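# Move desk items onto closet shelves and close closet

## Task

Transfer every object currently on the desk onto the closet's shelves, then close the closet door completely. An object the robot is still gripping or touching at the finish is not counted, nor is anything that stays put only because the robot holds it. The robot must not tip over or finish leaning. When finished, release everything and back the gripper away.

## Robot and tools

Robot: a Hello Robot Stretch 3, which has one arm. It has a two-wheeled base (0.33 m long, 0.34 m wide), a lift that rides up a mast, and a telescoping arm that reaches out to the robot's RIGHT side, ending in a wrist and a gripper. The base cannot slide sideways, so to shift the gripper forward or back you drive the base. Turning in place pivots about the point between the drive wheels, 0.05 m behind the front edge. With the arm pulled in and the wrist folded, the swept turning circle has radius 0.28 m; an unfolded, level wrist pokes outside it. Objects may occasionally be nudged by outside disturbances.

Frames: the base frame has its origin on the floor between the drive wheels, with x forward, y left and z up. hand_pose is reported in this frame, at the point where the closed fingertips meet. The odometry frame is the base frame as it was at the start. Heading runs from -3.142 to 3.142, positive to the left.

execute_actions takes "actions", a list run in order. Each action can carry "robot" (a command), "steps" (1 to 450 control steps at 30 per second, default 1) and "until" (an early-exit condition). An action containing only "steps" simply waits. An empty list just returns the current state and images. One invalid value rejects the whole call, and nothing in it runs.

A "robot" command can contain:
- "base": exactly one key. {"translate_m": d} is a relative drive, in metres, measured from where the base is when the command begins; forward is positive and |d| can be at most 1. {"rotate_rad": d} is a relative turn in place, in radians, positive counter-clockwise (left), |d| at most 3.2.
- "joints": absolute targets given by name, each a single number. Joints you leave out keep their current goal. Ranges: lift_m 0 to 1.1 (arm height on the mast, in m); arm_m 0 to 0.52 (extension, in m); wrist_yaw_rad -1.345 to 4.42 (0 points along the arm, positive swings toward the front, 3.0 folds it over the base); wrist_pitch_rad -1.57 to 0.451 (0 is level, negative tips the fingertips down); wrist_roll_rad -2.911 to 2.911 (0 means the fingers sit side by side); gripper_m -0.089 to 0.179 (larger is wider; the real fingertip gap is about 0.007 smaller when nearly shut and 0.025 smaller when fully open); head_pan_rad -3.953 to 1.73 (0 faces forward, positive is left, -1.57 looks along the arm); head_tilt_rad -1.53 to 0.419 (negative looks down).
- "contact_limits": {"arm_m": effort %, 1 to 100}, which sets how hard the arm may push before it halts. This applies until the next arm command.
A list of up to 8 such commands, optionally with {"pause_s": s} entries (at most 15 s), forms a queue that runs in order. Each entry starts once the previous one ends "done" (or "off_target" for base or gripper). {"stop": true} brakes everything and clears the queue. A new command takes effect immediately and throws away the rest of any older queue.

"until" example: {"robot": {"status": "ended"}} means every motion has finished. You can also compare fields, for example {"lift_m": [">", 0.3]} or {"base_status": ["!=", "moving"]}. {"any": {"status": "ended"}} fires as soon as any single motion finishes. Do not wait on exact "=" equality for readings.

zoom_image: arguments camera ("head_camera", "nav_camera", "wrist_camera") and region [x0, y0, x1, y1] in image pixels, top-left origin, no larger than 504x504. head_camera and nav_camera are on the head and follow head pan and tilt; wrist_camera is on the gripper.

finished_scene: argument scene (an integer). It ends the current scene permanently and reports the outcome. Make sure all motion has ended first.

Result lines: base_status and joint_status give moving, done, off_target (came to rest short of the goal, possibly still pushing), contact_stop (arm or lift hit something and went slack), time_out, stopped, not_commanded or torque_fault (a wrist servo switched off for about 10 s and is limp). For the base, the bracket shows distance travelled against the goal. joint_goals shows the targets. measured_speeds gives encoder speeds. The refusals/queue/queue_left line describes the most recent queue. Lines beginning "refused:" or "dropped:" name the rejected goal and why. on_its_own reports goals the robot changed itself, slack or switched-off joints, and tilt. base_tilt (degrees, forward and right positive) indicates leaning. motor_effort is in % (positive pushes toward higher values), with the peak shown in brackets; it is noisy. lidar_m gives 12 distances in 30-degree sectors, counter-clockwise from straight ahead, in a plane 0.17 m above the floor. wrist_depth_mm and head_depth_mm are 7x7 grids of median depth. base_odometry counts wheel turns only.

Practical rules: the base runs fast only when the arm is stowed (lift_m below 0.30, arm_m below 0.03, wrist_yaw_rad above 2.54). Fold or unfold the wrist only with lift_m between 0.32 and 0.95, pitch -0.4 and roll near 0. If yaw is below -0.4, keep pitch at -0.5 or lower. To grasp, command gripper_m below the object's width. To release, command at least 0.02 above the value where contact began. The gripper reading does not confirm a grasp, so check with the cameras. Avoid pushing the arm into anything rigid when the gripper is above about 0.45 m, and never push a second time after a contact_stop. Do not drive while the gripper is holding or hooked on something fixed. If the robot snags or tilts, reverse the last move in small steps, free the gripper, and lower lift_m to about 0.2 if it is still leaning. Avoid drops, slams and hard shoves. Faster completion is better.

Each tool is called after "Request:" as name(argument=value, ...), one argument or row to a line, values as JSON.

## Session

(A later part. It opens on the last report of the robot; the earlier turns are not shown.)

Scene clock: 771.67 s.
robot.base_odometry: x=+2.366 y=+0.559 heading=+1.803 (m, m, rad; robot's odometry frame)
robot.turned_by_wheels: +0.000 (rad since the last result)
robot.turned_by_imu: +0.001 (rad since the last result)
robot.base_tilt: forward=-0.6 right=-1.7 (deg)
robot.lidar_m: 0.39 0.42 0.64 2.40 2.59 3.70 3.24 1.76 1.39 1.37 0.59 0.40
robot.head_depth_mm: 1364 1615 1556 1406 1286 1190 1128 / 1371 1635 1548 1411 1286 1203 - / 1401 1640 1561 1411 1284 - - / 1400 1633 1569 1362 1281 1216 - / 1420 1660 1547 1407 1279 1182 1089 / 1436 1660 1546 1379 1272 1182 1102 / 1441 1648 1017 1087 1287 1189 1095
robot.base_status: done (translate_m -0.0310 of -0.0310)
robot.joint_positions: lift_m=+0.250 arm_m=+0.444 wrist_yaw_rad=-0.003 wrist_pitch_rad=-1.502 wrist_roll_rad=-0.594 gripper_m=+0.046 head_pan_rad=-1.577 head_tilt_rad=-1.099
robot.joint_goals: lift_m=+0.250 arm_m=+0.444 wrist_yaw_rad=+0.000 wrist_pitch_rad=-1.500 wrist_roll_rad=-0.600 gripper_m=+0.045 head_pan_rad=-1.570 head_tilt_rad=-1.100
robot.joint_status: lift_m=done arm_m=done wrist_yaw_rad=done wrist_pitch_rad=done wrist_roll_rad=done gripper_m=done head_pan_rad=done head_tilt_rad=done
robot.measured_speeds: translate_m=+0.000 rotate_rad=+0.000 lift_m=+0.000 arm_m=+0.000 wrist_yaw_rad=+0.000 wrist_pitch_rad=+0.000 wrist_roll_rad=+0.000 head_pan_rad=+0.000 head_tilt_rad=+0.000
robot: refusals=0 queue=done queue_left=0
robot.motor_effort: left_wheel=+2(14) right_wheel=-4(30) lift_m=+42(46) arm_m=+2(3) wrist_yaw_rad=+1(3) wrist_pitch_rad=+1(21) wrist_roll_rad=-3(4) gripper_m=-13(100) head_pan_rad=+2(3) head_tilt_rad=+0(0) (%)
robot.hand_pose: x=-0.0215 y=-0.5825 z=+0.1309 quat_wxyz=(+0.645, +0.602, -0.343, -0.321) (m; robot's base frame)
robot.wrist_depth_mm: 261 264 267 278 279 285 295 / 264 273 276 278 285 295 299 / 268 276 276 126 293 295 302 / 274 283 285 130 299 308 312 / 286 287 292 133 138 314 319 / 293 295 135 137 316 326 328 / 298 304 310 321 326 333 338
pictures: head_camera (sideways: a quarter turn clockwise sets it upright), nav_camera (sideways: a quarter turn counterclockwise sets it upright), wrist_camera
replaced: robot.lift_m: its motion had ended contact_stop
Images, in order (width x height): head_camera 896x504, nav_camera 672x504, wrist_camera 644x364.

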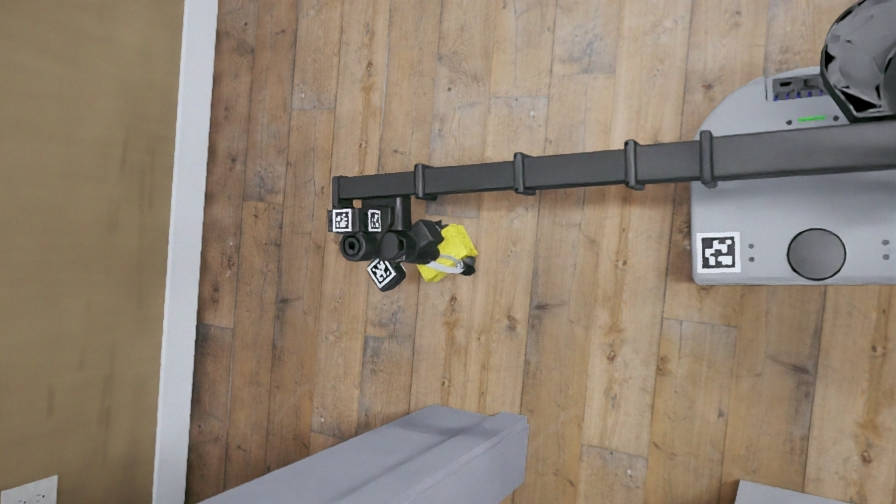

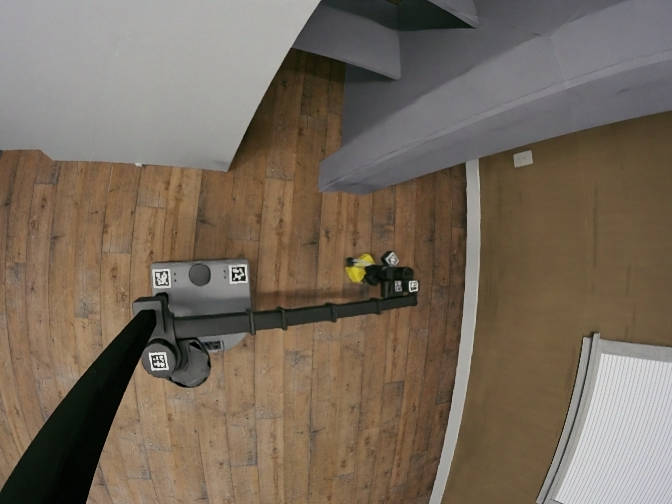

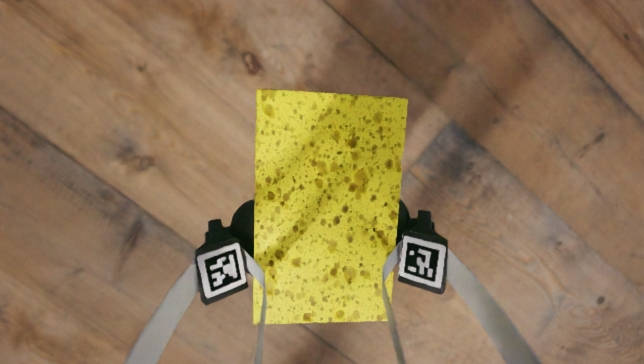

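Request:
execute_actions(
  actions=[
    {"robot":[{"joints":{"lift_m":0.82,"arm_m":0.0,"wrist_roll_rad":0}},{"joints":{"wrist_pitch_rad":0,"wrist_yaw_rad":1.5,"head_tilt_rad":-0.5},"base":{"translate_m":-0.07}},{"base":{"rotate_rad":1.57}},{"base":{"translate_m":-0.3}}],"steps":450,"until":{"robot":{"status":"ended"}}},
  ],
)

Scene clock: 793.53 s.
robot.base_odometry: x=+2.664 y=+0.558 heading=-2.911 (m, m, rad; robot's odometry frame)
robot.turned_by_wheels: +1.570 (rad since the last result)
robot.turned_by_imu: +1.572 (rad since the last result)
robot.base_tilt: forward=-0.3 right=-2.1 (deg)
robot.lidar_m: 2.70 2.91 3.23 2.96 1.38 1.09 1.07 0.53 0.44 1.15 0.49 0.69
robot.head_depth_mm: 940 890 1080 922 1051 655 636 / 949 892 1127 921 1269 1076 1315 / 956 887 1132 874 1266 1108 1329 / 962 887 1126 958 1263 1117 1308 / 971 886 1142 964 1275 1106 1312 / 973 891 1146 963 1261 1447 1309 / 984 888 1163 963 1148 608 679
robot.base_status: moving (translate_m -0.2904 of -0.3000)
robot.joint_positions: lift_m=+0.820 arm_m=+0.000 wrist_yaw_rad=+1.498 wrist_pitch_rad=-0.023 wrist_roll_rad=-0.004 gripper_m=+0.046 head_pan_rad=-1.577 head_tilt_rad=-0.507
robot.joint_goals: lift_m=+0.820 arm_m=+0.000 wrist_yaw_rad=+1.500 wrist_pitch_rad=+0.000 wrist_roll_rad=+0.000 gripper_m=+0.045 head_pan_rad=-1.570 head_tilt_rad=-0.500
robot.joint_status: lift_m=done arm_m=done wrist_yaw_rad=done wrist_pitch_rad=done wrist_roll_rad=done gripper_m=done head_pan_rad=done head_tilt_rad=done
robot.measured_speeds: translate_m=-0.056 rotate_rad=+0.000 lift_m=+0.000 arm_m=+0.000 wrist_yaw_rad=+0.000 wrist_pitch_rad=+0.000 wrist_roll_rad=+0.000 head_pan_rad=+0.000 head_tilt_rad=+0.000
robot: refusals=0 queue=running queue_left=0
robot.motor_effort: left_wheel=-4(9) right_wheel=+3(7) lift_m=+42(44) arm_m=-2(2) wrist_yaw_rad=+1(1) wrist_pitch_rad=+13(14) wrist_roll_rad=+1(3) gripper_m=-13(13) head_pan_rad=+2(3) head_tilt_rad=+2(25) (%)
robot.hand_pose: x=+0.2336 y=-0.1640 z=+0.9283 quat_wxyz=(+0.525, +0.486, -0.511, +0.476) (m; robot's base frame)
robot.wrist_depth_mm: - - - - - 511 333 / - - - - - 504 336 / - - - 127 735 515 336 / - - - 130 729 519 336 / - - - 133 137 517 335 / - - 135 137 836 487 337 / - - - - - 519 342
pictures: head_camera (sideways: a quarter turn clockwise sets it upright), nav_camera (sideways: a quarter turn counterclockwise sets it upright), wrist_camera
Images, in order (width x height): head_camera 896x504, nav_camera 672x504, wrist_camera 644x364.

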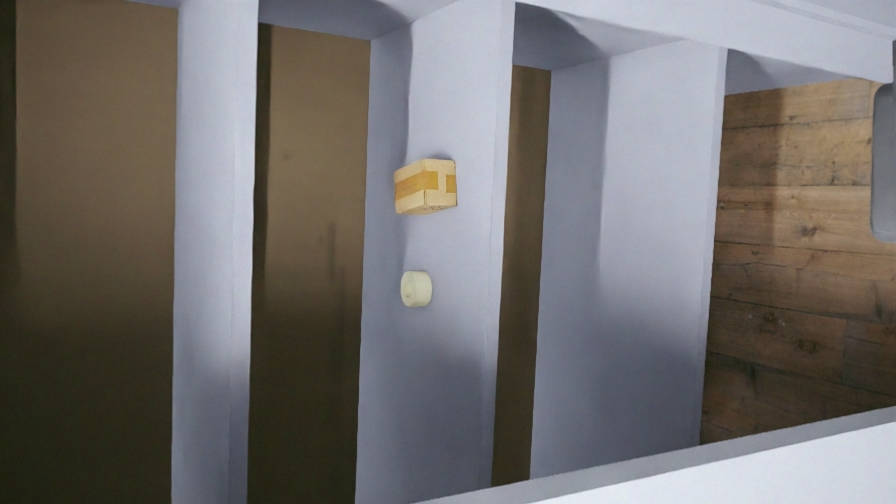

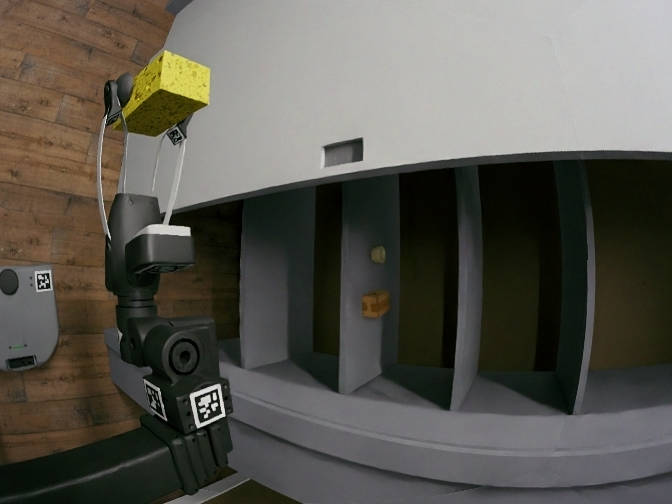

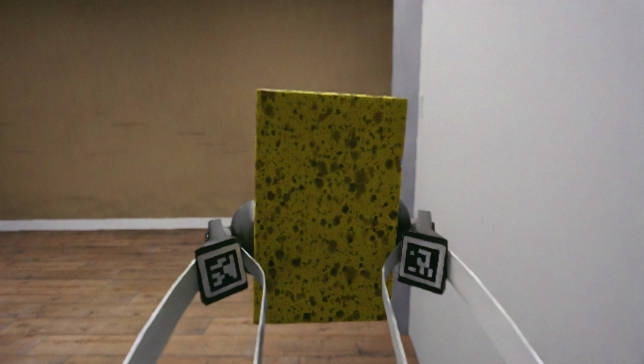

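Request:
execute_actions(
  actions=[
    {"robot":[{"joints":{"wrist_yaw_rad":0,"lift_m":0.6,"head_tilt_rad":-0.8}},{"joints":{"arm_m":0.3}}],"steps":450,"until":{"robot":{"status":"ended"}}},
  ],
)

Scene clock: 804.03 s.
robot.base_odometry: x=+2.674 y=+0.560 heading=-2.911 (m, m, rad; robot's odometry frame)
robot.turned_by_wheels: +0.000 (rad since the last result)
robot.turned_by_imu: +0.001 (rad since the last result)
robot.base_tilt: forward=-0.5 right=-1.7 (deg)
robot.lidar_m: 2.71 2.91 3.23 2.94 1.37 1.08 1.06 0.53 0.43 1.15 0.49 0.69
robot.head_depth_mm: 971 931 833 620 643 807 1098 / 994 964 1263 1144 1251 - - / 997 923 1274 1178 1436 1298 1151 / 1006 960 826 850 1465 1295 1149 / 1012 964 1305 1166 1502 1304 1149 / 1020 963 1310 1162 1491 1032 1149 / 1037 969 1267 635 722 957 1149
robot.base_status: done (translate_m -0.3000 of -0.3000)
robot.joint_positions: lift_m=+0.600 arm_m=+0.300 wrist_yaw_rad=+0.002 wrist_pitch_rad=-0.022 wrist_roll_rad=-0.004 gripper_m=+0.046 head_pan_rad=-1.577 head_tilt_rad=-0.790
robot.joint_goals: lift_m=+0.600 arm_m=+0.300 wrist_yaw_rad=+0.000 wrist_pitch_rad=+0.000 wrist_roll_rad=+0.000 gripper_m=+0.045 head_pan_rad=-1.570 head_tilt_rad=-0.800
robot.joint_status: lift_m=done arm_m=done wrist_yaw_rad=done wrist_pitch_rad=done wrist_roll_rad=done gripper_m=done head_pan_rad=done head_tilt_rad=done
robot.measured_speeds: translate_m=+0.000 rotate_rad=+0.000 lift_m=+0.000 arm_m=+0.000 wrist_yaw_rad=+0.000 wrist_pitch_rad=+0.000 wrist_roll_rad=+0.000 head_pan_rad=+0.000 head_tilt_rad=+0.000
robot: refusals=0 queue=done queue_left=0
robot.motor_effort: left_wheel=-4(4) right_wheel=+3(6) lift_m=+17(50) arm_m=+3(10) wrist_yaw_rad=-2(4) wrist_pitch_rad=+13(13) wrist_roll_rad=+1(1) gripper_m=-13(13) head_pan_rad=+3(3) head_tilt_rad=-4(18) (%)
robot.hand_pose: x=-0.0210 y=-0.7003 z=+0.7096 quat_wxyz=(+0.709, +0.008, -0.705, -0.007) (m; robot's base frame)
robot.wrist_depth_mm: 203 196 189 184 178 175 178 / 358 368 393 324 435 478 347 / 657 636 612 126 563 560 368 / 667 649 647 130 588 580 365 / 709 676 658 133 137 594 368 / 601 596 134 137 507 528 368 / 454 447 444 425 442 433 369
pictures: head_camera (sideways: a quarter turn clockwise sets it upright), nav_camera (sideways: a quarter turn counterclockwise sets it upright), wrist_camera
Images, in order (width x height): head_camera 896x504, nav_camera 672x504, wrist_camera 644x364.

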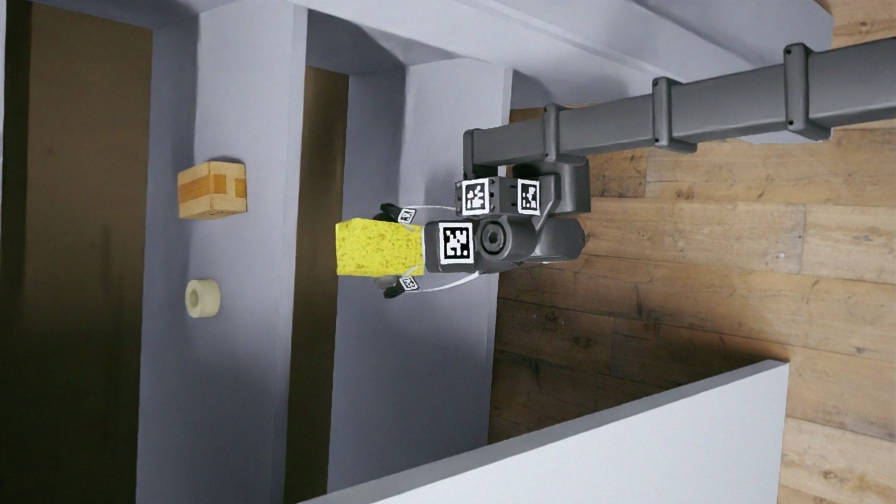

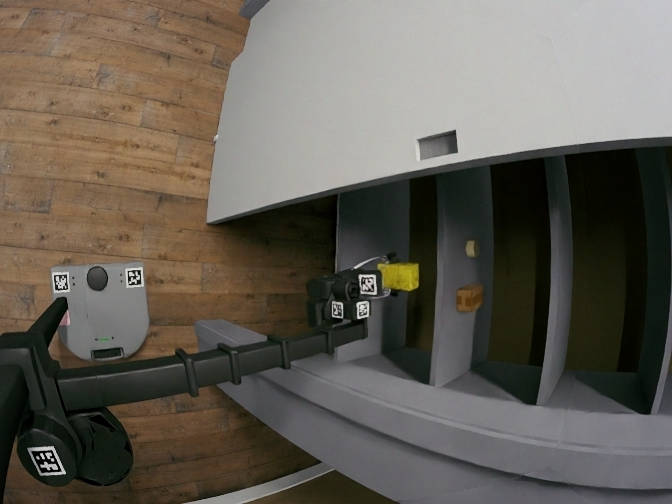

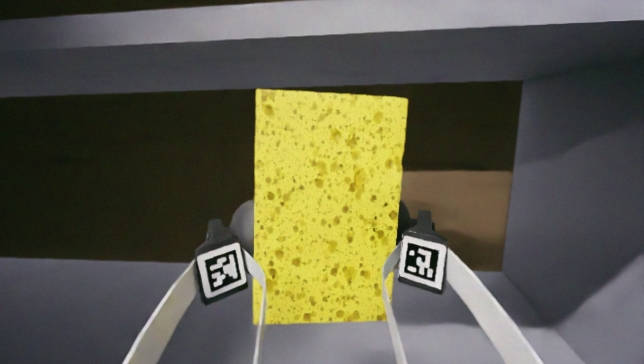

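Request:
execute_actions(
  actions=[
    {"robot":[{"joints":{"lift_m":0.55}},{"joints":{"arm_m":0.48}},{"joints":{"lift_m":0.5}}],"steps":450,"until":{"robot":{"status":"ended"}}},
  ],
)

Scene clock: 811.53 s.
robot.base_odometry: x=+2.674 y=+0.560 heading=-2.911 (m, m, rad; robot's odometry frame)
robot.turned_by_wheels: +0.000 (rad since the last result)
robot.turned_by_imu: +0.001 (rad since the last result)
robot.base_tilt: forward=-0.6 right=-1.7 (deg)
robot.lidar_m: 2.71 2.91 3.23 2.94 1.36 1.08 1.07 0.53 0.43 1.15 0.49 0.69
robot.head_depth_mm: 964 930 831 618 641 804 1090 / 987 966 1265 1149 1423 827 - / 997 925 1287 1198 1504 1299 1152 / 1005 963 1018 1165 1505 1308 1146 / 1007 961 1305 1179 1490 1304 1149 / 1024 963 1303 1167 1484 1036 1149 / 1033 963 1271 633 720 962 1153
robot.base_status: done (translate_m -0.3000 of -0.3000)
robot.joint_positions: lift_m=+0.500 arm_m=+0.480 wrist_yaw_rad=+0.002 wrist_pitch_rad=-0.022 wrist_roll_rad=-0.004 gripper_m=+0.046 head_pan_rad=-1.577 head_tilt_rad=-0.790
robot.joint_goals: lift_m=+0.500 arm_m=+0.480 wrist_yaw_rad=+0.000 wrist_pitch_rad=+0.000 wrist_roll_rad=+0.000 gripper_m=+0.045 head_pan_rad=-1.570 head_tilt_rad=-0.800
robot.joint_status: lift_m=done arm_m=done wrist_yaw_rad=done wrist_pitch_rad=done wrist_roll_rad=done gripper_m=done head_pan_rad=done head_tilt_rad=done
robot.measured_speeds: translate_m=+0.000 rotate_rad=+0.000 lift_m=+0.000 arm_m=+0.000 wrist_yaw_rad=+0.000 wrist_pitch_rad=+0.000 wrist_roll_rad=+0.000 head_pan_rad=+0.000 head_tilt_rad=+0.000
robot: refusals=0 queue=done queue_left=0
robot.motor_effort: left_wheel=-3(4) right_wheel=+3(3) lift_m=+18(19) arm_m=+3(5) wrist_yaw_rad=-2(2) wrist_pitch_rad=+12(13) wrist_roll_rad=+1(1) gripper_m=-13(13) head_pan_rad=+2(2) head_tilt_rad=-4(4) (%)
robot.hand_pose: x=-0.0210 y=-0.8803 z=+0.6096 quat_wxyz=(+0.709, +0.008, -0.705, -0.007) (m; robot's base frame)
robot.wrist_depth_mm: 422 416 399 391 380 369 363 / 441 432 419 408 394 390 372 / 459 448 430 127 401 395 382 / 480 466 452 130 417 416 395 / 497 479 462 133 137 434 396 / 406 399 135 136 350 387 361 / 310 311 310 292 301 300 295
pictures: head_camera (sideways: a quarter turn clockwise sets it upright), nav_camera (sideways: a quarter turn counterclockwise sets it upright), wrist_camera
Images, in order (width x height): head_camera 896x504, nav_camera 672x504, wrist_camera 644x364.

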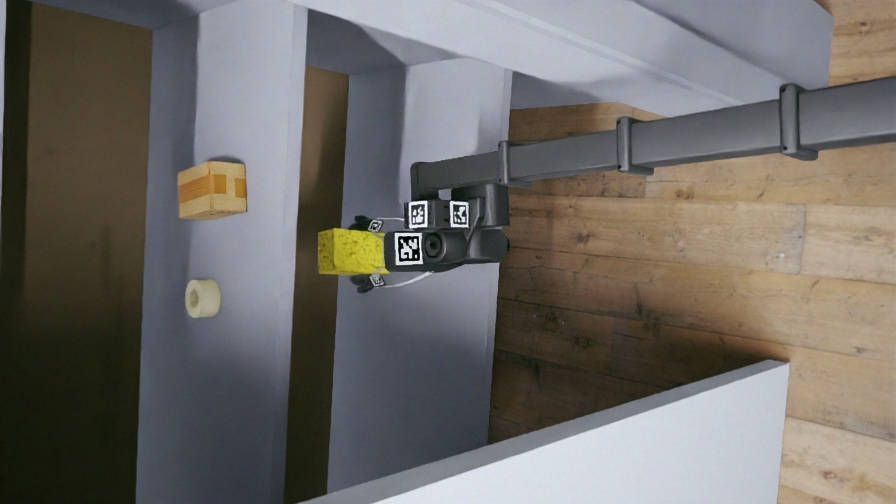

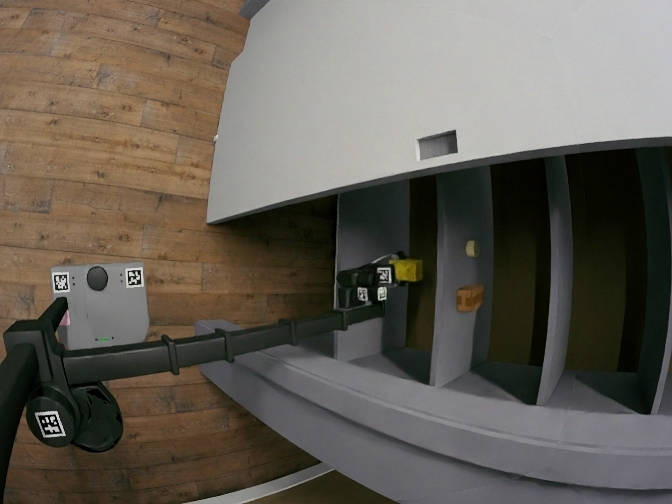

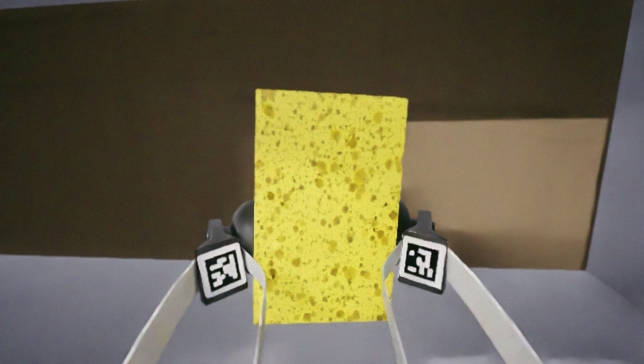

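Request:
execute_actions(
  actions=[
    {"robot":{"joints":{"lift_m":0.44}},"steps":150,"until":{"robot":{"status":"ended"}}},
  ],
)

Scene clock: 814.60 s.
robot.base_odometry: x=+2.674 y=+0.560 heading=-2.911 (m, m, rad; robot's odometry frame)
robot.turned_by_wheels: +0.000 (rad since the last result)
robot.turned_by_imu: +0.000 (rad since the last result)
robot.base_tilt: forward=-0.5 right=-1.7 (deg)
robot.lidar_m: 2.71 2.92 3.23 2.93 1.36 1.07 1.06 0.53 0.43 1.15 0.49 0.69
robot.head_depth_mm: 967 926 831 618 644 804 1096 / 990 959 1266 1132 1437 893 1098 / 995 929 1283 1176 1470 1304 1148 / 997 961 1265 1090 1490 1295 1144 / 1024 963 1299 1167 1493 1286 1146 / 1020 965 1311 1169 1491 1035 1150 / 1028 958 1276 636 722 956 1142
robot.base_status: done (translate_m -0.3000 of -0.3000)
robot.joint_positions: lift_m=+0.440 arm_m=+0.480 wrist_yaw_rad=+0.002 wrist_pitch_rad=-0.022 wrist_roll_rad=-0.004 gripper_m=+0.046 head_pan_rad=-1.577 head_tilt_rad=-0.790
robot.joint_goals: lift_m=+0.440 arm_m=+0.480 wrist_yaw_rad=+0.000 wrist_pitch_rad=+0.000 wrist_roll_rad=+0.000 gripper_m=+0.045 head_pan_rad=-1.570 head_tilt_rad=-0.800
robot.joint_status: lift_m=done arm_m=done wrist_yaw_rad=done wrist_pitch_rad=done wrist_roll_rad=done gripper_m=done head_pan_rad=done head_tilt_rad=done
robot.measured_speeds: translate_m=+0.000 rotate_rad=+0.000 lift_m=+0.000 arm_m=+0.000 wrist_yaw_rad=+0.000 wrist_pitch_rad=+0.000 wrist_roll_rad=+0.000 head_pan_rad=+0.000 head_tilt_rad=+0.000
robot: refusals=0 queue=done queue_left=0
robot.motor_effort: left_wheel=-3(4) right_wheel=+3(3) lift_m=+18(17) arm_m=+3(3) wrist_yaw_rad=-2(2) wrist_pitch_rad=+13(13) wrist_roll_rad=+1(1) gripper_m=-13(13) head_pan_rad=+3(3) head_tilt_rad=-3(4) (%)
robot.hand_pose: x=-0.0210 y=-0.8803 z=+0.5496 quat_wxyz=(+0.709, +0.008, -0.705, -0.007) (m; robot's base frame)
robot.wrist_depth_mm: 421 406 404 394 383 375 361 / 439 436 422 408 394 384 375 / 461 445 433 126 399 394 387 / 480 463 457 130 416 418 402 / 425 415 355 133 138 391 361 / 296 293 135 136 252 281 274 / 226 227 224 212 219 215 212
pictures: head_camera (sideways: a quarter turn clockwise sets it upright), nav_camera (sideways: a quarter turn counterclockwise sets it upright), wrist_camera
Images, in order (width x height): head_camera 896x504, nav_camera 672x504, wrist_camera 644x364.

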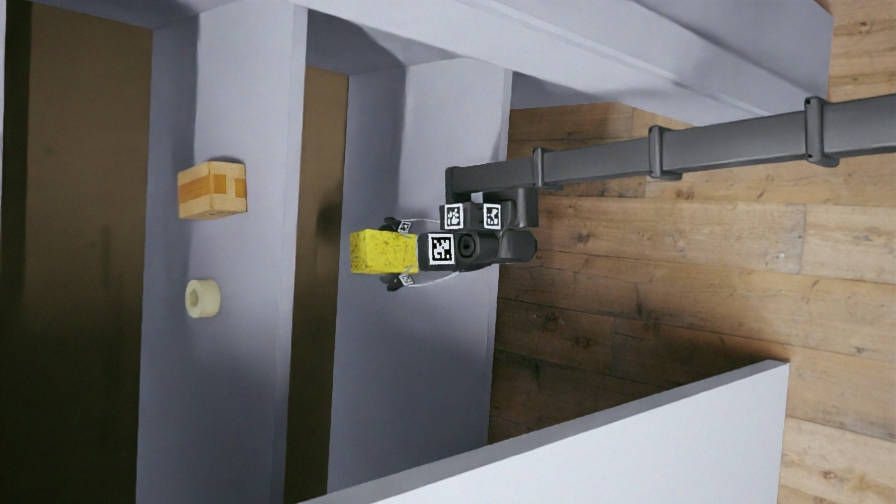

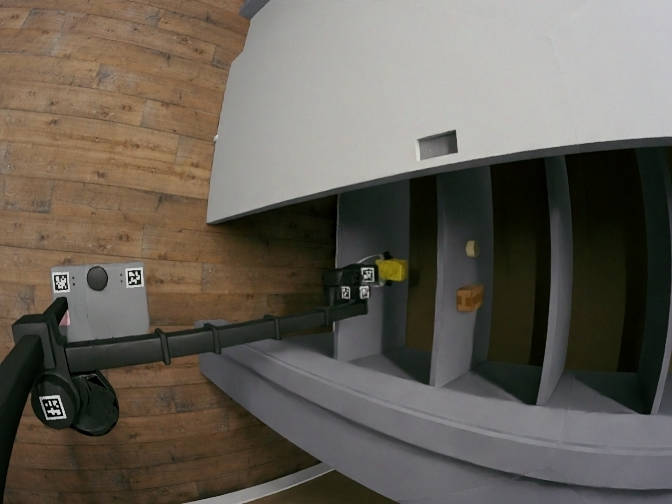

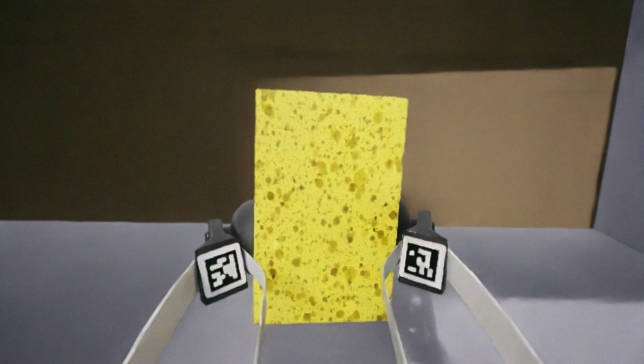

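Request:
execute_actions(
  actions=[
    {"robot":[{"joints":{"arm_m":0.52}},{"joints":{"lift_m":0.395}}],"steps":150,"until":{"robot":{"status":"ended"}}},
  ],
)

Scene clock: 818.80 s.
robot.base_odometry: x=+2.674 y=+0.560 heading=-2.911 (m, m, rad; robot's odometry frame)
robot.turned_by_wheels: +0.000 (rad since the last result)
robot.turned_by_imu: +0.000 (rad since the last result)
robot.base_tilt: forward=-0.5 right=-1.7 (deg)
robot.lidar_m: 2.71 2.92 3.24 2.93 1.37 1.08 1.06 0.53 0.43 1.15 0.49 0.69
robot.head_depth_mm: 966 928 825 617 642 807 1094 / 989 966 1271 1138 1442 903 1101 / 999 927 1292 1169 1494 1305 1140 / 1005 962 1295 1131 1488 1299 1153 / 1020 960 1305 1167 1502 1300 1152 / 1024 961 1301 1173 1488 1038 1151 / 1031 962 1277 634 721 962 1142
robot.base_status: done (translate_m -0.3000 of -0.3000)
robot.joint_positions: lift_m=+0.395 arm_m=+0.517 wrist_yaw_rad=+0.002 wrist_pitch_rad=-0.022 wrist_roll_rad=-0.004 gripper_m=+0.046 head_pan_rad=-1.577 head_tilt_rad=-0.790
robot.joint_goals: lift_m=+0.395 arm_m=+0.520 wrist_yaw_rad=+0.000 wrist_pitch_rad=+0.000 wrist_roll_rad=+0.000 gripper_m=+0.045 head_pan_rad=-1.570 head_tilt_rad=-0.800
robot.joint_status: lift_m=done arm_m=done wrist_yaw_rad=done wrist_pitch_rad=done wrist_roll_rad=done gripper_m=done head_pan_rad=done head_tilt_rad=done
robot.measured_speeds: translate_m=+0.000 rotate_rad=+0.000 lift_m=+0.000 arm_m=+0.000 wrist_yaw_rad=+0.000 wrist_pitch_rad=+0.000 wrist_roll_rad=+0.000 head_pan_rad=+0.000 head_tilt_rad=+0.000
robot: refusals=0 queue=done queue_left=0
robot.motor_effort: left_wheel=-4(4) right_wheel=+3(4) lift_m=+17(15) arm_m=+4(6) wrist_yaw_rad=-2(2) wrist_pitch_rad=+13(12) wrist_roll_rad=+1(1) gripper_m=-13(13) head_pan_rad=+4(2) head_tilt_rad=-4(4) (%)
robot.hand_pose: x=-0.0210 y=-0.9173 z=+0.5046 quat_wxyz=(+0.709, +0.008, -0.705, -0.007) (m; robot's base frame)
robot.wrist_depth_mm: 389 375 369 355 351 340 328 / 405 390 379 370 361 353 340 / 419 412 400 126 365 365 356 / 437 419 412 129 384 376 365 / 308 305 254 133 137 279 275 / 212 211 135 137 181 200 197 / 162 161 159 152 156 155 152
pictures: head_camera (sideways: a quarter turn clockwise sets it upright), nav_camera (sideways: a quarter turn counterclockwise sets it upright), wrist_camera
Images, in order (width x height): head_camera 896x504, nav_camera 672x504, wrist_camera 644x364.

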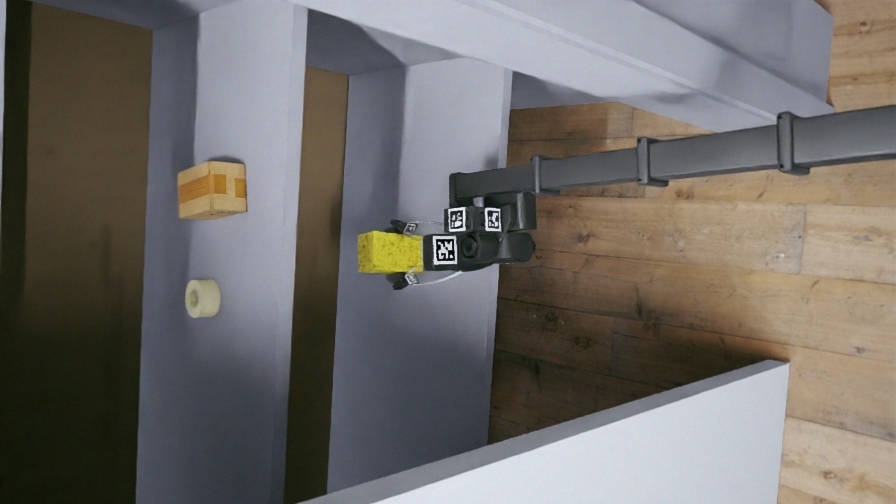

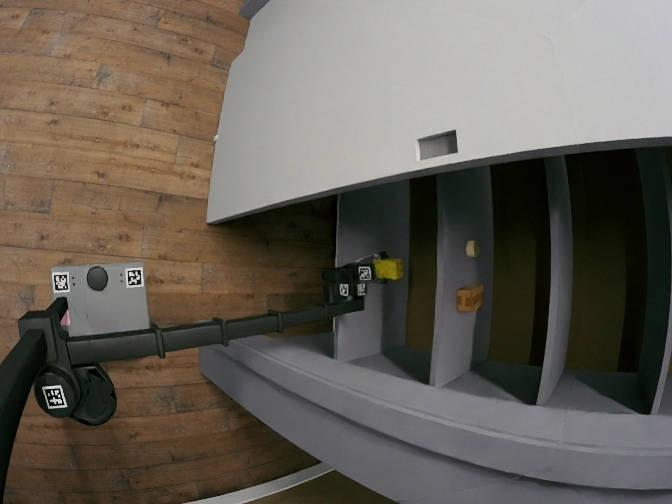

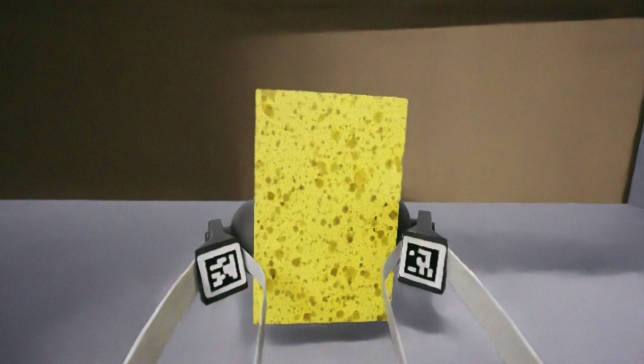

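Request:
execute_actions(
  actions=[
    {"robot":[{"joints":{"lift_m":0.38}},{"joints":{"gripper_m":0.13}},{"pause_s":1},{"joints":{"arm_m":0.3}}],"steps":300,"until":{"robot":{"status":"ended"}}},
  ],
)

Scene clock: 820.63 s.
robot.base_odometry: x=+2.674 y=+0.560 heading=-2.911 (m, m, rad; robot's odometry frame)
robot.turned_by_wheels: +0.000 (rad since the last result)
robot.turned_by_imu: +0.000 (rad since the last result)
robot.base_tilt: forward=-0.5 right=-1.8 (deg)
robot.lidar_m: 2.71 2.92 3.25 2.93 1.36 1.08 1.06 0.53 0.43 1.15 0.49 0.69
robot.head_depth_mm: 970 930 829 616 645 806 1085 / 989 963 1279 1147 1443 907 1103 / 995 926 1285 1171 1478 1301 1141 / 1002 970 1295 1144 1484 1298 1147 / 1012 962 1306 1172 1490 1299 1147 / 1024 965 1309 1167 1504 1037 1151 / 1026 963 1273 636 723 961 1157
robot.base_status: done (translate_m -0.3000 of -0.3000)
robot.joint_positions: lift_m=+0.385 arm_m=+0.517 wrist_yaw_rad=+0.002 wrist_pitch_rad=+0.012 wrist_roll_rad=+0.002 gripper_m=+0.046 head_pan_rad=-1.577 head_tilt_rad=-0.790
robot.joint_goals: lift_m=+0.385 arm_m=+0.520 wrist_yaw_rad=+0.000 wrist_pitch_rad=+0.000 wrist_roll_rad=+0.000 gripper_m=+0.045 head_pan_rad=-1.570 head_tilt_rad=-0.800
robot.joint_status: lift_m=contact_stop arm_m=done wrist_yaw_rad=done wrist_pitch_rad=done wrist_roll_rad=done gripper_m=done head_pan_rad=done head_tilt_rad=done
robot.measured_speeds: translate_m=+0.000 rotate_rad=+0.000 lift_m=-0.001 arm_m=+0.000 wrist_yaw_rad=+0.000 wrist_pitch_rad=+0.144 wrist_roll_rad=+0.000 head_pan_rad=+0.000 head_tilt_rad=+0.000
robot: refusals=0 queue=dropped queue_left=0
robot.on_its_own: lift_m is slack since a contact_stop, until your next command for it (your +0.380 is given up)
robot.motor_effort: left_wheel=-4(4) right_wheel=+4(4) lift_m=+25(29) arm_m=+3(3) wrist_yaw_rad=-1(2) wrist_pitch_rad=-13(14) wrist_roll_rad=-1(1) gripper_m=-12(13) head_pan_rad=+2(3) head_tilt_rad=-4(3) (%)
robot.hand_pose: x=-0.0211 y=-0.9182 z=+0.5028 quat_wxyz=(+0.707, -0.003, -0.708, +0.004) (m; robot's base frame)
robot.wrist_depth_mm: 394 383 378 360 356 345 335 / 409 400 393 368 370 358 349 / 421 408 396 126 365 362 350 / 439 424 406 129 385 378 367 / 338 324 268 133 137 291 284 / 223 219 135 137 183 202 200 / 165 164 161 152 157 154 152
pictures: head_camera (sideways: a quarter turn clockwise sets it upright), nav_camera (sideways: a quarter turn counterclockwise sets it upright), wrist_camera
dropped: robot: command 0 of its queue: lift_m: contact_stop
Images, in order (width x height): head_camera 896x504, nav_camera 672x504, wrist_camera 644x364.

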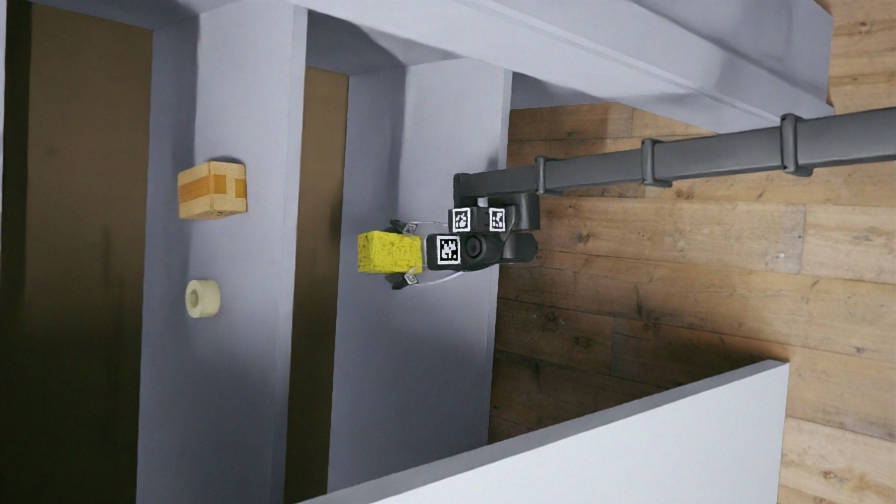

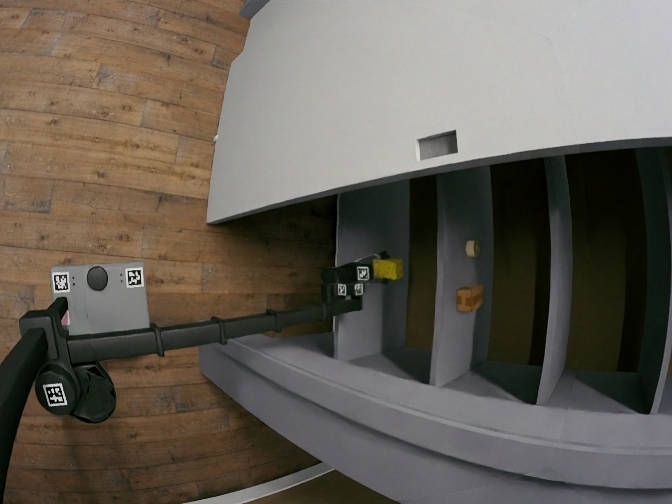

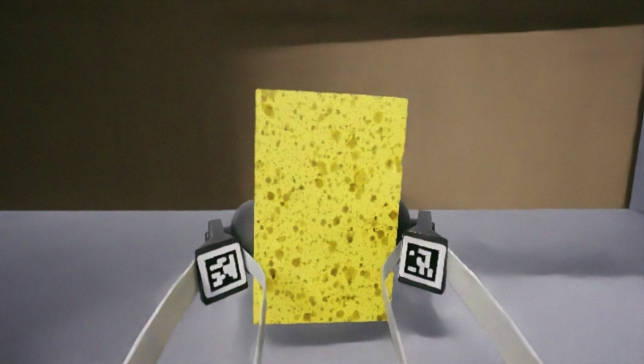

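Request:
execute_actions(
  actions=[
    {"robot":[{"joints":{"lift_m":0.392,"gripper_m":0.13}},{"pause_s":1},{"joints":{"lift_m":0.41}},{"joints":{"arm_m":0.0}}],"steps":400,"until":{"robot":{"status":"ended"}}},
  ],
)

Scene clock: 830.97 s.
robot.base_odometry: x=+2.674 y=+0.560 heading=-2.911 (m, m, rad; robot's odometry frame)
robot.turned_by_wheels: +0.000 (rad since the last result)
robot.turned_by_imu: +0.001 (rad since the last result)
robot.base_tilt: forward=-0.5 right=-1.7 (deg)
robot.lidar_m: 2.71 2.92 3.26 2.92 1.36 1.08 1.06 0.53 0.43 1.15 0.49 0.69
robot.head_depth_mm: 966 927 829 618 644 809 1100 / 997 960 1267 1145 1441 913 1107 / 999 924 1287 1145 1499 1294 1165 / 1007 961 1302 1136 1493 1313 1187 / 1014 959 1307 1161 1512 1296 1147 / 1021 965 1305 1179 1485 1033 1145 / 1028 962 1258 636 721 959 1144
robot.base_status: done (translate_m -0.3000 of -0.3000)
robot.joint_positions: lift_m=+0.410 arm_m=+0.000 wrist_yaw_rad=+0.001 wrist_pitch_rad=-0.016 wrist_roll_rad=+0.002 gripper_m=+0.130 head_pan_rad=-1.577 head_tilt_rad=-0.790
robot.joint_goals: lift_m=+0.410 arm_m=+0.000 wrist_yaw_rad=+0.000 wrist_pitch_rad=+0.000 wrist_roll_rad=+0.000 gripper_m=+0.130 head_pan_rad=-1.570 head_tilt_rad=-0.800
robot.joint_status: lift_m=done arm_m=done wrist_yaw_rad=done wrist_pitch_rad=done wrist_roll_rad=done gripper_m=done head_pan_rad=done head_tilt_rad=done
robot.measured_speeds: translate_m=+0.000 rotate_rad=+0.000 lift_m=+0.000 arm_m=+0.000 wrist_yaw_rad=+0.000 wrist_pitch_rad=+0.000 wrist_roll_rad=+0.000 head_pan_rad=+0.000 head_tilt_rad=+0.000
robot: refusals=0 queue=done queue_left=0
robot.motor_effort: left_wheel=-3(4) right_wheel=+2(4) lift_m=+42(40) arm_m=-1(3) wrist_yaw_rad=-1(1) wrist_pitch_rad=+9(10) wrist_roll_rad=-1(1) gripper_m=+1(100) head_pan_rad=+3(3) head_tilt_rad=-4(4) (%)
robot.hand_pose: x=-0.0211 y=-0.4011 z=+0.5201 quat_wxyz=(+0.707, +0.006, -0.708, -0.005) (m; robot's base frame)
robot.wrist_depth_mm: 704 808 824 823 796 525 204 / 928 882 878 838 828 537 204 / 235 949 901 872 850 523 205 / 235 647 612 594 574 485 205 / 235 - 993 941 913 466 205 / 234 - - 971 917 535 205 / 237 832 803 827 820 534 197
pictures: head_camera (sideways: a quarter turn clockwise sets it upright), nav_camera (sideways: a quarter turn counterclockwise sets it upright), wrist_camera
Images, in order (width x height): head_camera 896x504, nav_camera 672x504, wrist_camera 644x364.

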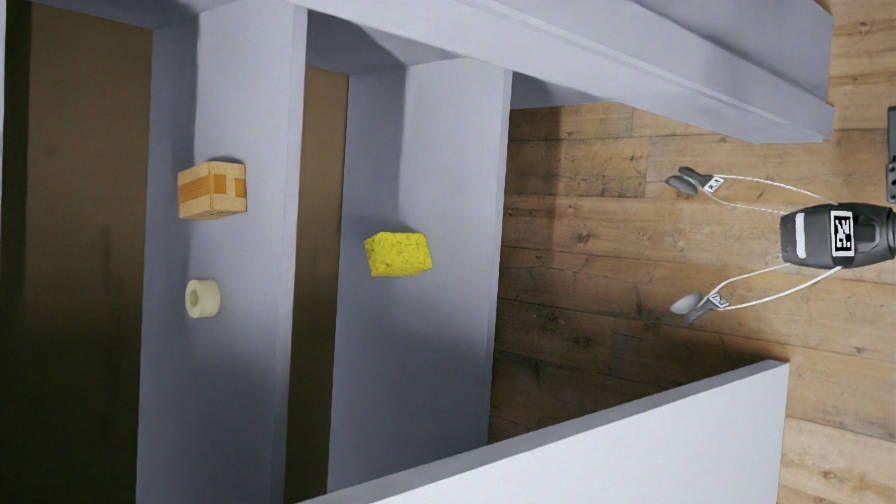

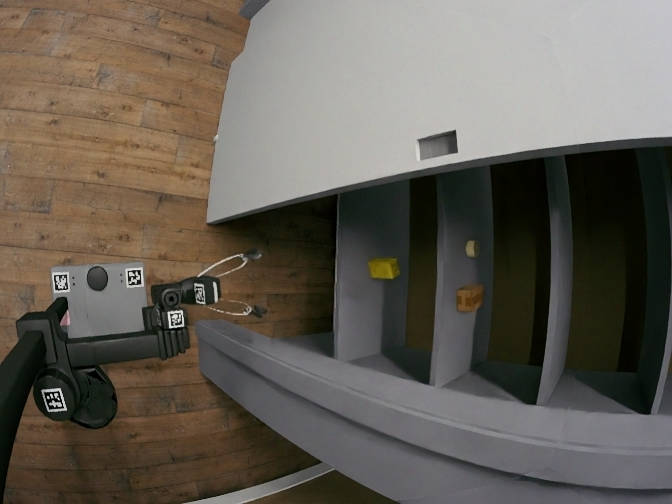

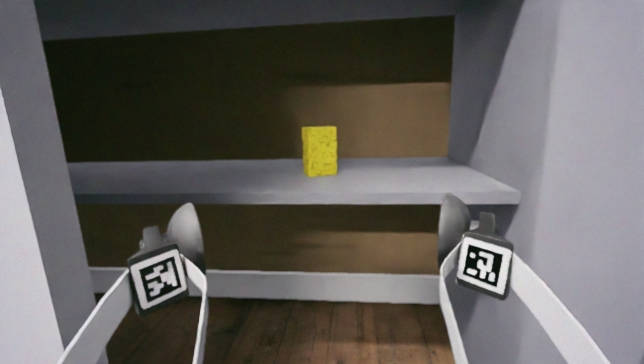

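Request:
execute_actions(
  actions=[
    {"robot":[{"joints":{"wrist_yaw_rad":1.57,"gripper_m":-0.02,"lift_m":0.35}},{"joints":{"wrist_roll_rad":1.57,"head_tilt_rad":-0.7},"base":{"translate_m":1.0}},{"base":{"translate_m":0.3}}],"steps":450,"until":{"robot":{"status":"ended"}}},
    {"steps":200,"until":{"robot":{"status":"ended"}}},
  ],
)

Scene clock: 854.23 s.
robot.base_odometry: x=+1.408 y=+0.262 heading=-2.911 (m, m, rad; robot's odometry frame)
robot.turned_by_wheels: +0.000 (rad since the last result)
robot.turned_by_imu: +0.014 (rad since the last result)
robot.base_tilt: forward=-0.6 right=-1.7 (deg)
robot.lidar_m: 1.42 1.54 2.32 3.13 2.98 2.38 1.55 0.74 0.64 0.55 0.61 1.43
robot.head_depth_mm: 506 565 642 742 884 1052 1163 / 512 574 653 757 891 1097 1179 / 517 578 658 761 909 1112 1188 / 453 514 592 690 827 1040 1190 / 469 528 600 699 839 1044 1183 / 474 534 608 711 894 1324 1179 / 480 540 1423 1731 1594 1360 1181
robot.base_status: done (translate_m +0.3000 of +0.3000)
robot.joint_positions: lift_m=+0.350 arm_m=+0.000 wrist_yaw_rad=+1.568 wrist_pitch_rad=-0.016 wrist_roll_rad=+1.568 gripper_m=-0.019 head_pan_rad=-1.577 head_tilt_rad=-0.705
robot.joint_goals: lift_m=+0.350 arm_m=+0.000 wrist_yaw_rad=+1.570 wrist_pitch_rad=+0.000 wrist_roll_rad=+1.570 gripper_m=-0.020 head_pan_rad=-1.570 head_tilt_rad=-0.700
robot.joint_status: lift_m=done arm_m=done wrist_yaw_rad=done wrist_pitch_rad=done wrist_roll_rad=done gripper_m=done head_pan_rad=done head_tilt_rad=done
robot.measured_speeds: translate_m=+0.000 rotate_rad=+0.000 lift_m=+0.000 arm_m=+0.000 wrist_yaw_rad=+0.000 wrist_pitch_rad=+0.000 wrist_roll_rad=+0.000 head_pan_rad=+0.000 head_tilt_rad=+0.000
robot: refusals=0 queue=done queue_left=0
robot.motor_effort: left_wheel=-4(5) right_wheel=+3(7) lift_m=+17(42) arm_m=-1(2) wrist_yaw_rad=+1(2) wrist_pitch_rad=+9(9) wrist_roll_rad=+1(2) gripper_m=-11(99) head_pan_rad=+3(2) head_tilt_rad=+2(9) (%)
robot.hand_pose: x=+0.2344 y=-0.1460 z=+0.4607 quat_wxyz=(+0.007, +0.706, -0.708, -0.005) (m; robot's base frame)
robot.wrist_depth_mm: - - - - - 725 498 / - - - - - 742 497 / - - - - - 744 503 / - - - - - 748 507 / - - - - - 759 515 / - - - - - 746 509 / - - - - - 750 501
pictures: head_camera (sideways: a quarter turn clockwise sets it upright), nav_camera (sideways: a quarter turn counterclockwise sets it upright), wrist_camera
Images, in order (width x height): head_camera 896x504, nav_camera 672x504, wrist_camera 644x364.

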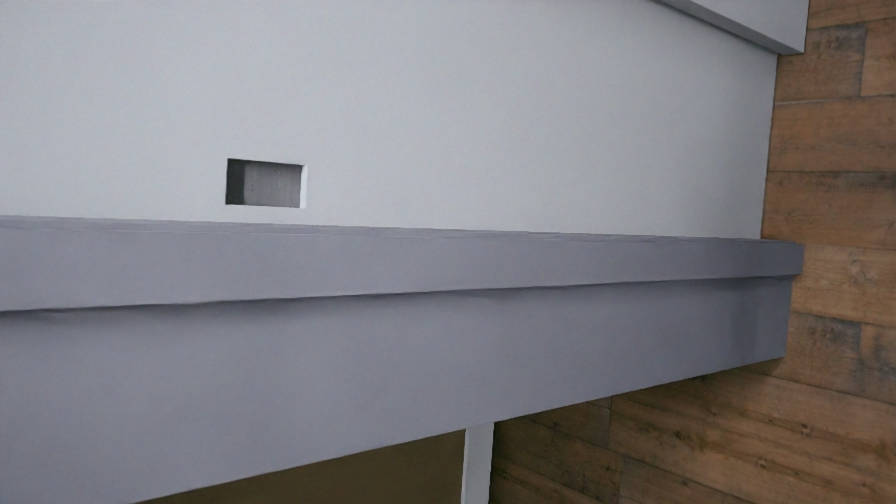

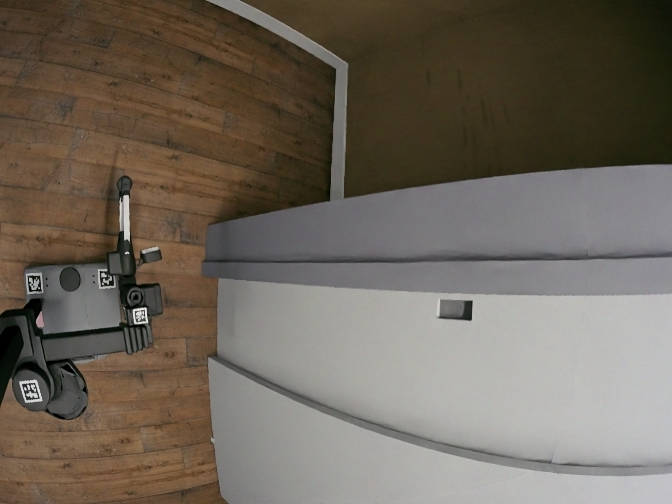

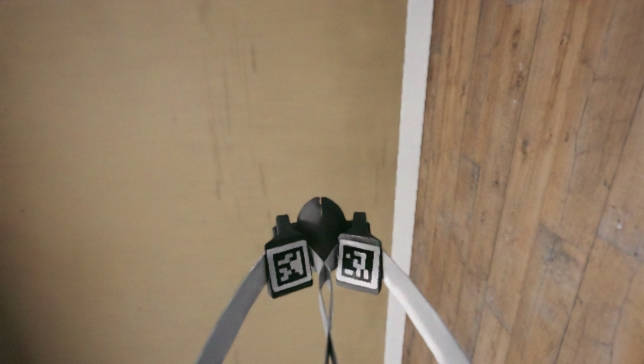

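Request:
execute_actions(
  actions=[
    {"robot":[{"base":{"rotate_rad":-1.57},"joints":{"head_pan_rad":-0.3,"head_tilt_rad":-1.0}},{"base":{"translate_m":0.25}}],"steps":450,"until":{"robot":{"status":"ended"}}},
  ],
)

Scene clock: 865.90 s.
robot.base_odometry: x=+1.351 y=+0.505 heading=+1.803 (m, m, rad; robot's odometry frame)
robot.turned_by_wheels: -1.570 (rad since the last result)
robot.turned_by_imu: -1.570 (rad since the last result)
robot.base_tilt: forward=-0.6 right=-1.8 (deg)
robot.lidar_m: 0.30 0.34 1.40 1.39 1.50 2.27 3.40 3.01 2.42 0.89 0.47 0.38
robot.head_depth_mm: 361 432 540 704 917 1213 1110 / 353 422 521 683 991 1207 1106 / 345 411 506 657 937 1211 1122 / 338 400 489 632 888 1194 1108 / 331 401 475 588 733 1159 1102 / 322 362 378 453 639 1016 1102 / - 296 347 455 618 1176 1109
robot.base_status: done (translate_m +0.2500 of +0.2500)
robot.joint_positions: lift_m=+0.350 arm_m=+0.000 wrist_yaw_rad=+1.568 wrist_pitch_rad=-0.016 wrist_roll_rad=+1.568 gripper_m=-0.019 head_pan_rad=-0.307 head_tilt_rad=-0.988
robot.joint_goals: lift_m=+0.350 arm_m=+0.000 wrist_yaw_rad=+1.570 wrist_pitch_rad=+0.000 wrist_roll_rad=+1.570 gripper_m=-0.020 head_pan_rad=-0.300 head_tilt_rad=-1.000
robot.joint_status: lift_m=done arm_m=done wrist_yaw_rad=done wrist_pitch_rad=done wrist_roll_rad=done gripper_m=done head_pan_rad=done head_tilt_rad=done
robot.measured_speeds: translate_m=+0.000 rotate_rad=+0.000 lift_m=+0.000 arm_m=+0.000 wrist_yaw_rad=+0.000 wrist_pitch_rad=+0.000 wrist_roll_rad=+0.000 head_pan_rad=+0.000 head_tilt_rad=+0.000
robot: refusals=0 queue=done queue_left=0
robot.motor_effort: left_wheel=+3(9) right_wheel=-6(8) lift_m=+17(18) arm_m=-2(2) wrist_yaw_rad=+1(1) wrist_pitch_rad=+10(10) wrist_roll_rad=+0(0) gripper_m=-11(11) head_pan_rad=+3(29) head_tilt_rad=-5(19) (%)
robot.hand_pose: x=+0.2344 y=-0.1460 z=+0.4607 quat_wxyz=(+0.007, +0.706, -0.708, -0.005) (m; robot's base frame)
robot.wrist_depth_mm: 240 242 243 248 250 254 257 / 253 259 261 263 265 267 270 / 267 272 273 278 275 284 284 / 288 287 288 291 296 300 303 / 305 309 310 - 316 324 326 / 311 317 316 295 304 304 300 / 262 258 264 267 268 271 271
pictures: head_camera (sideways: a quarter turn clockwise sets it upright), nav_camera (sideways: a quarter turn counterclockwise sets it upright), wrist_camera
Images, in order (width x height): head_camera 896x504, nav_camera 672x504, wrist_camera 644x364.

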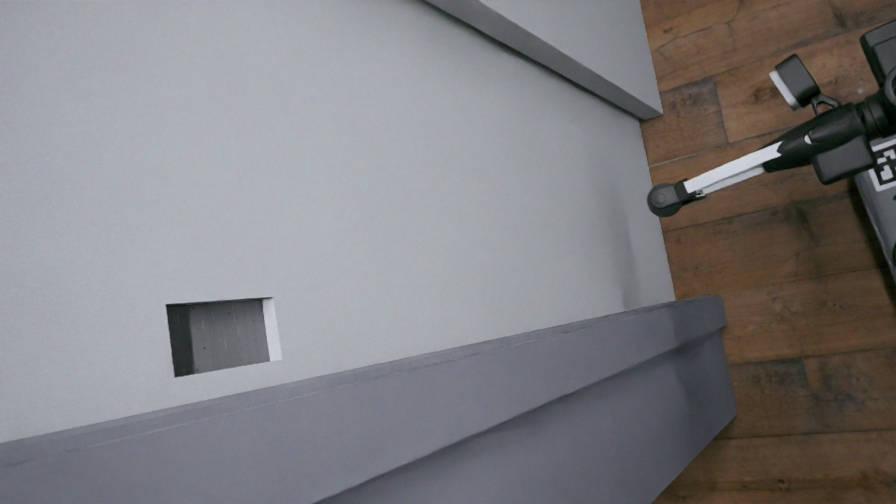

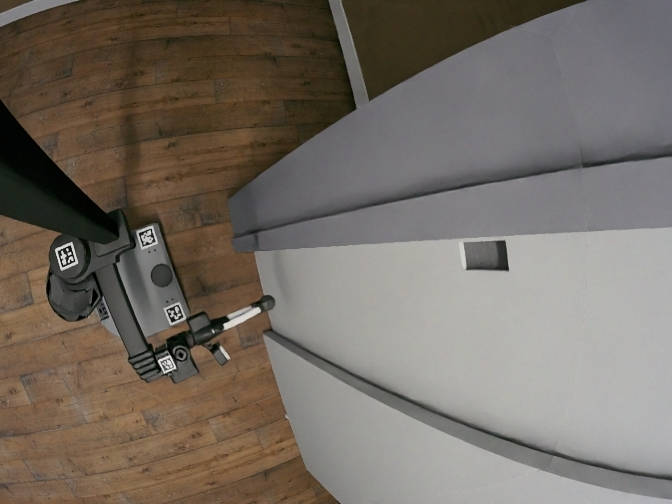

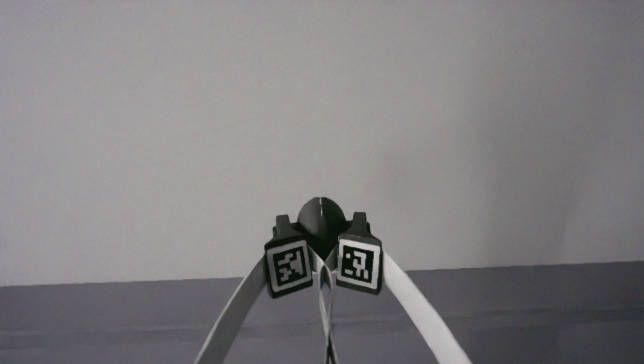

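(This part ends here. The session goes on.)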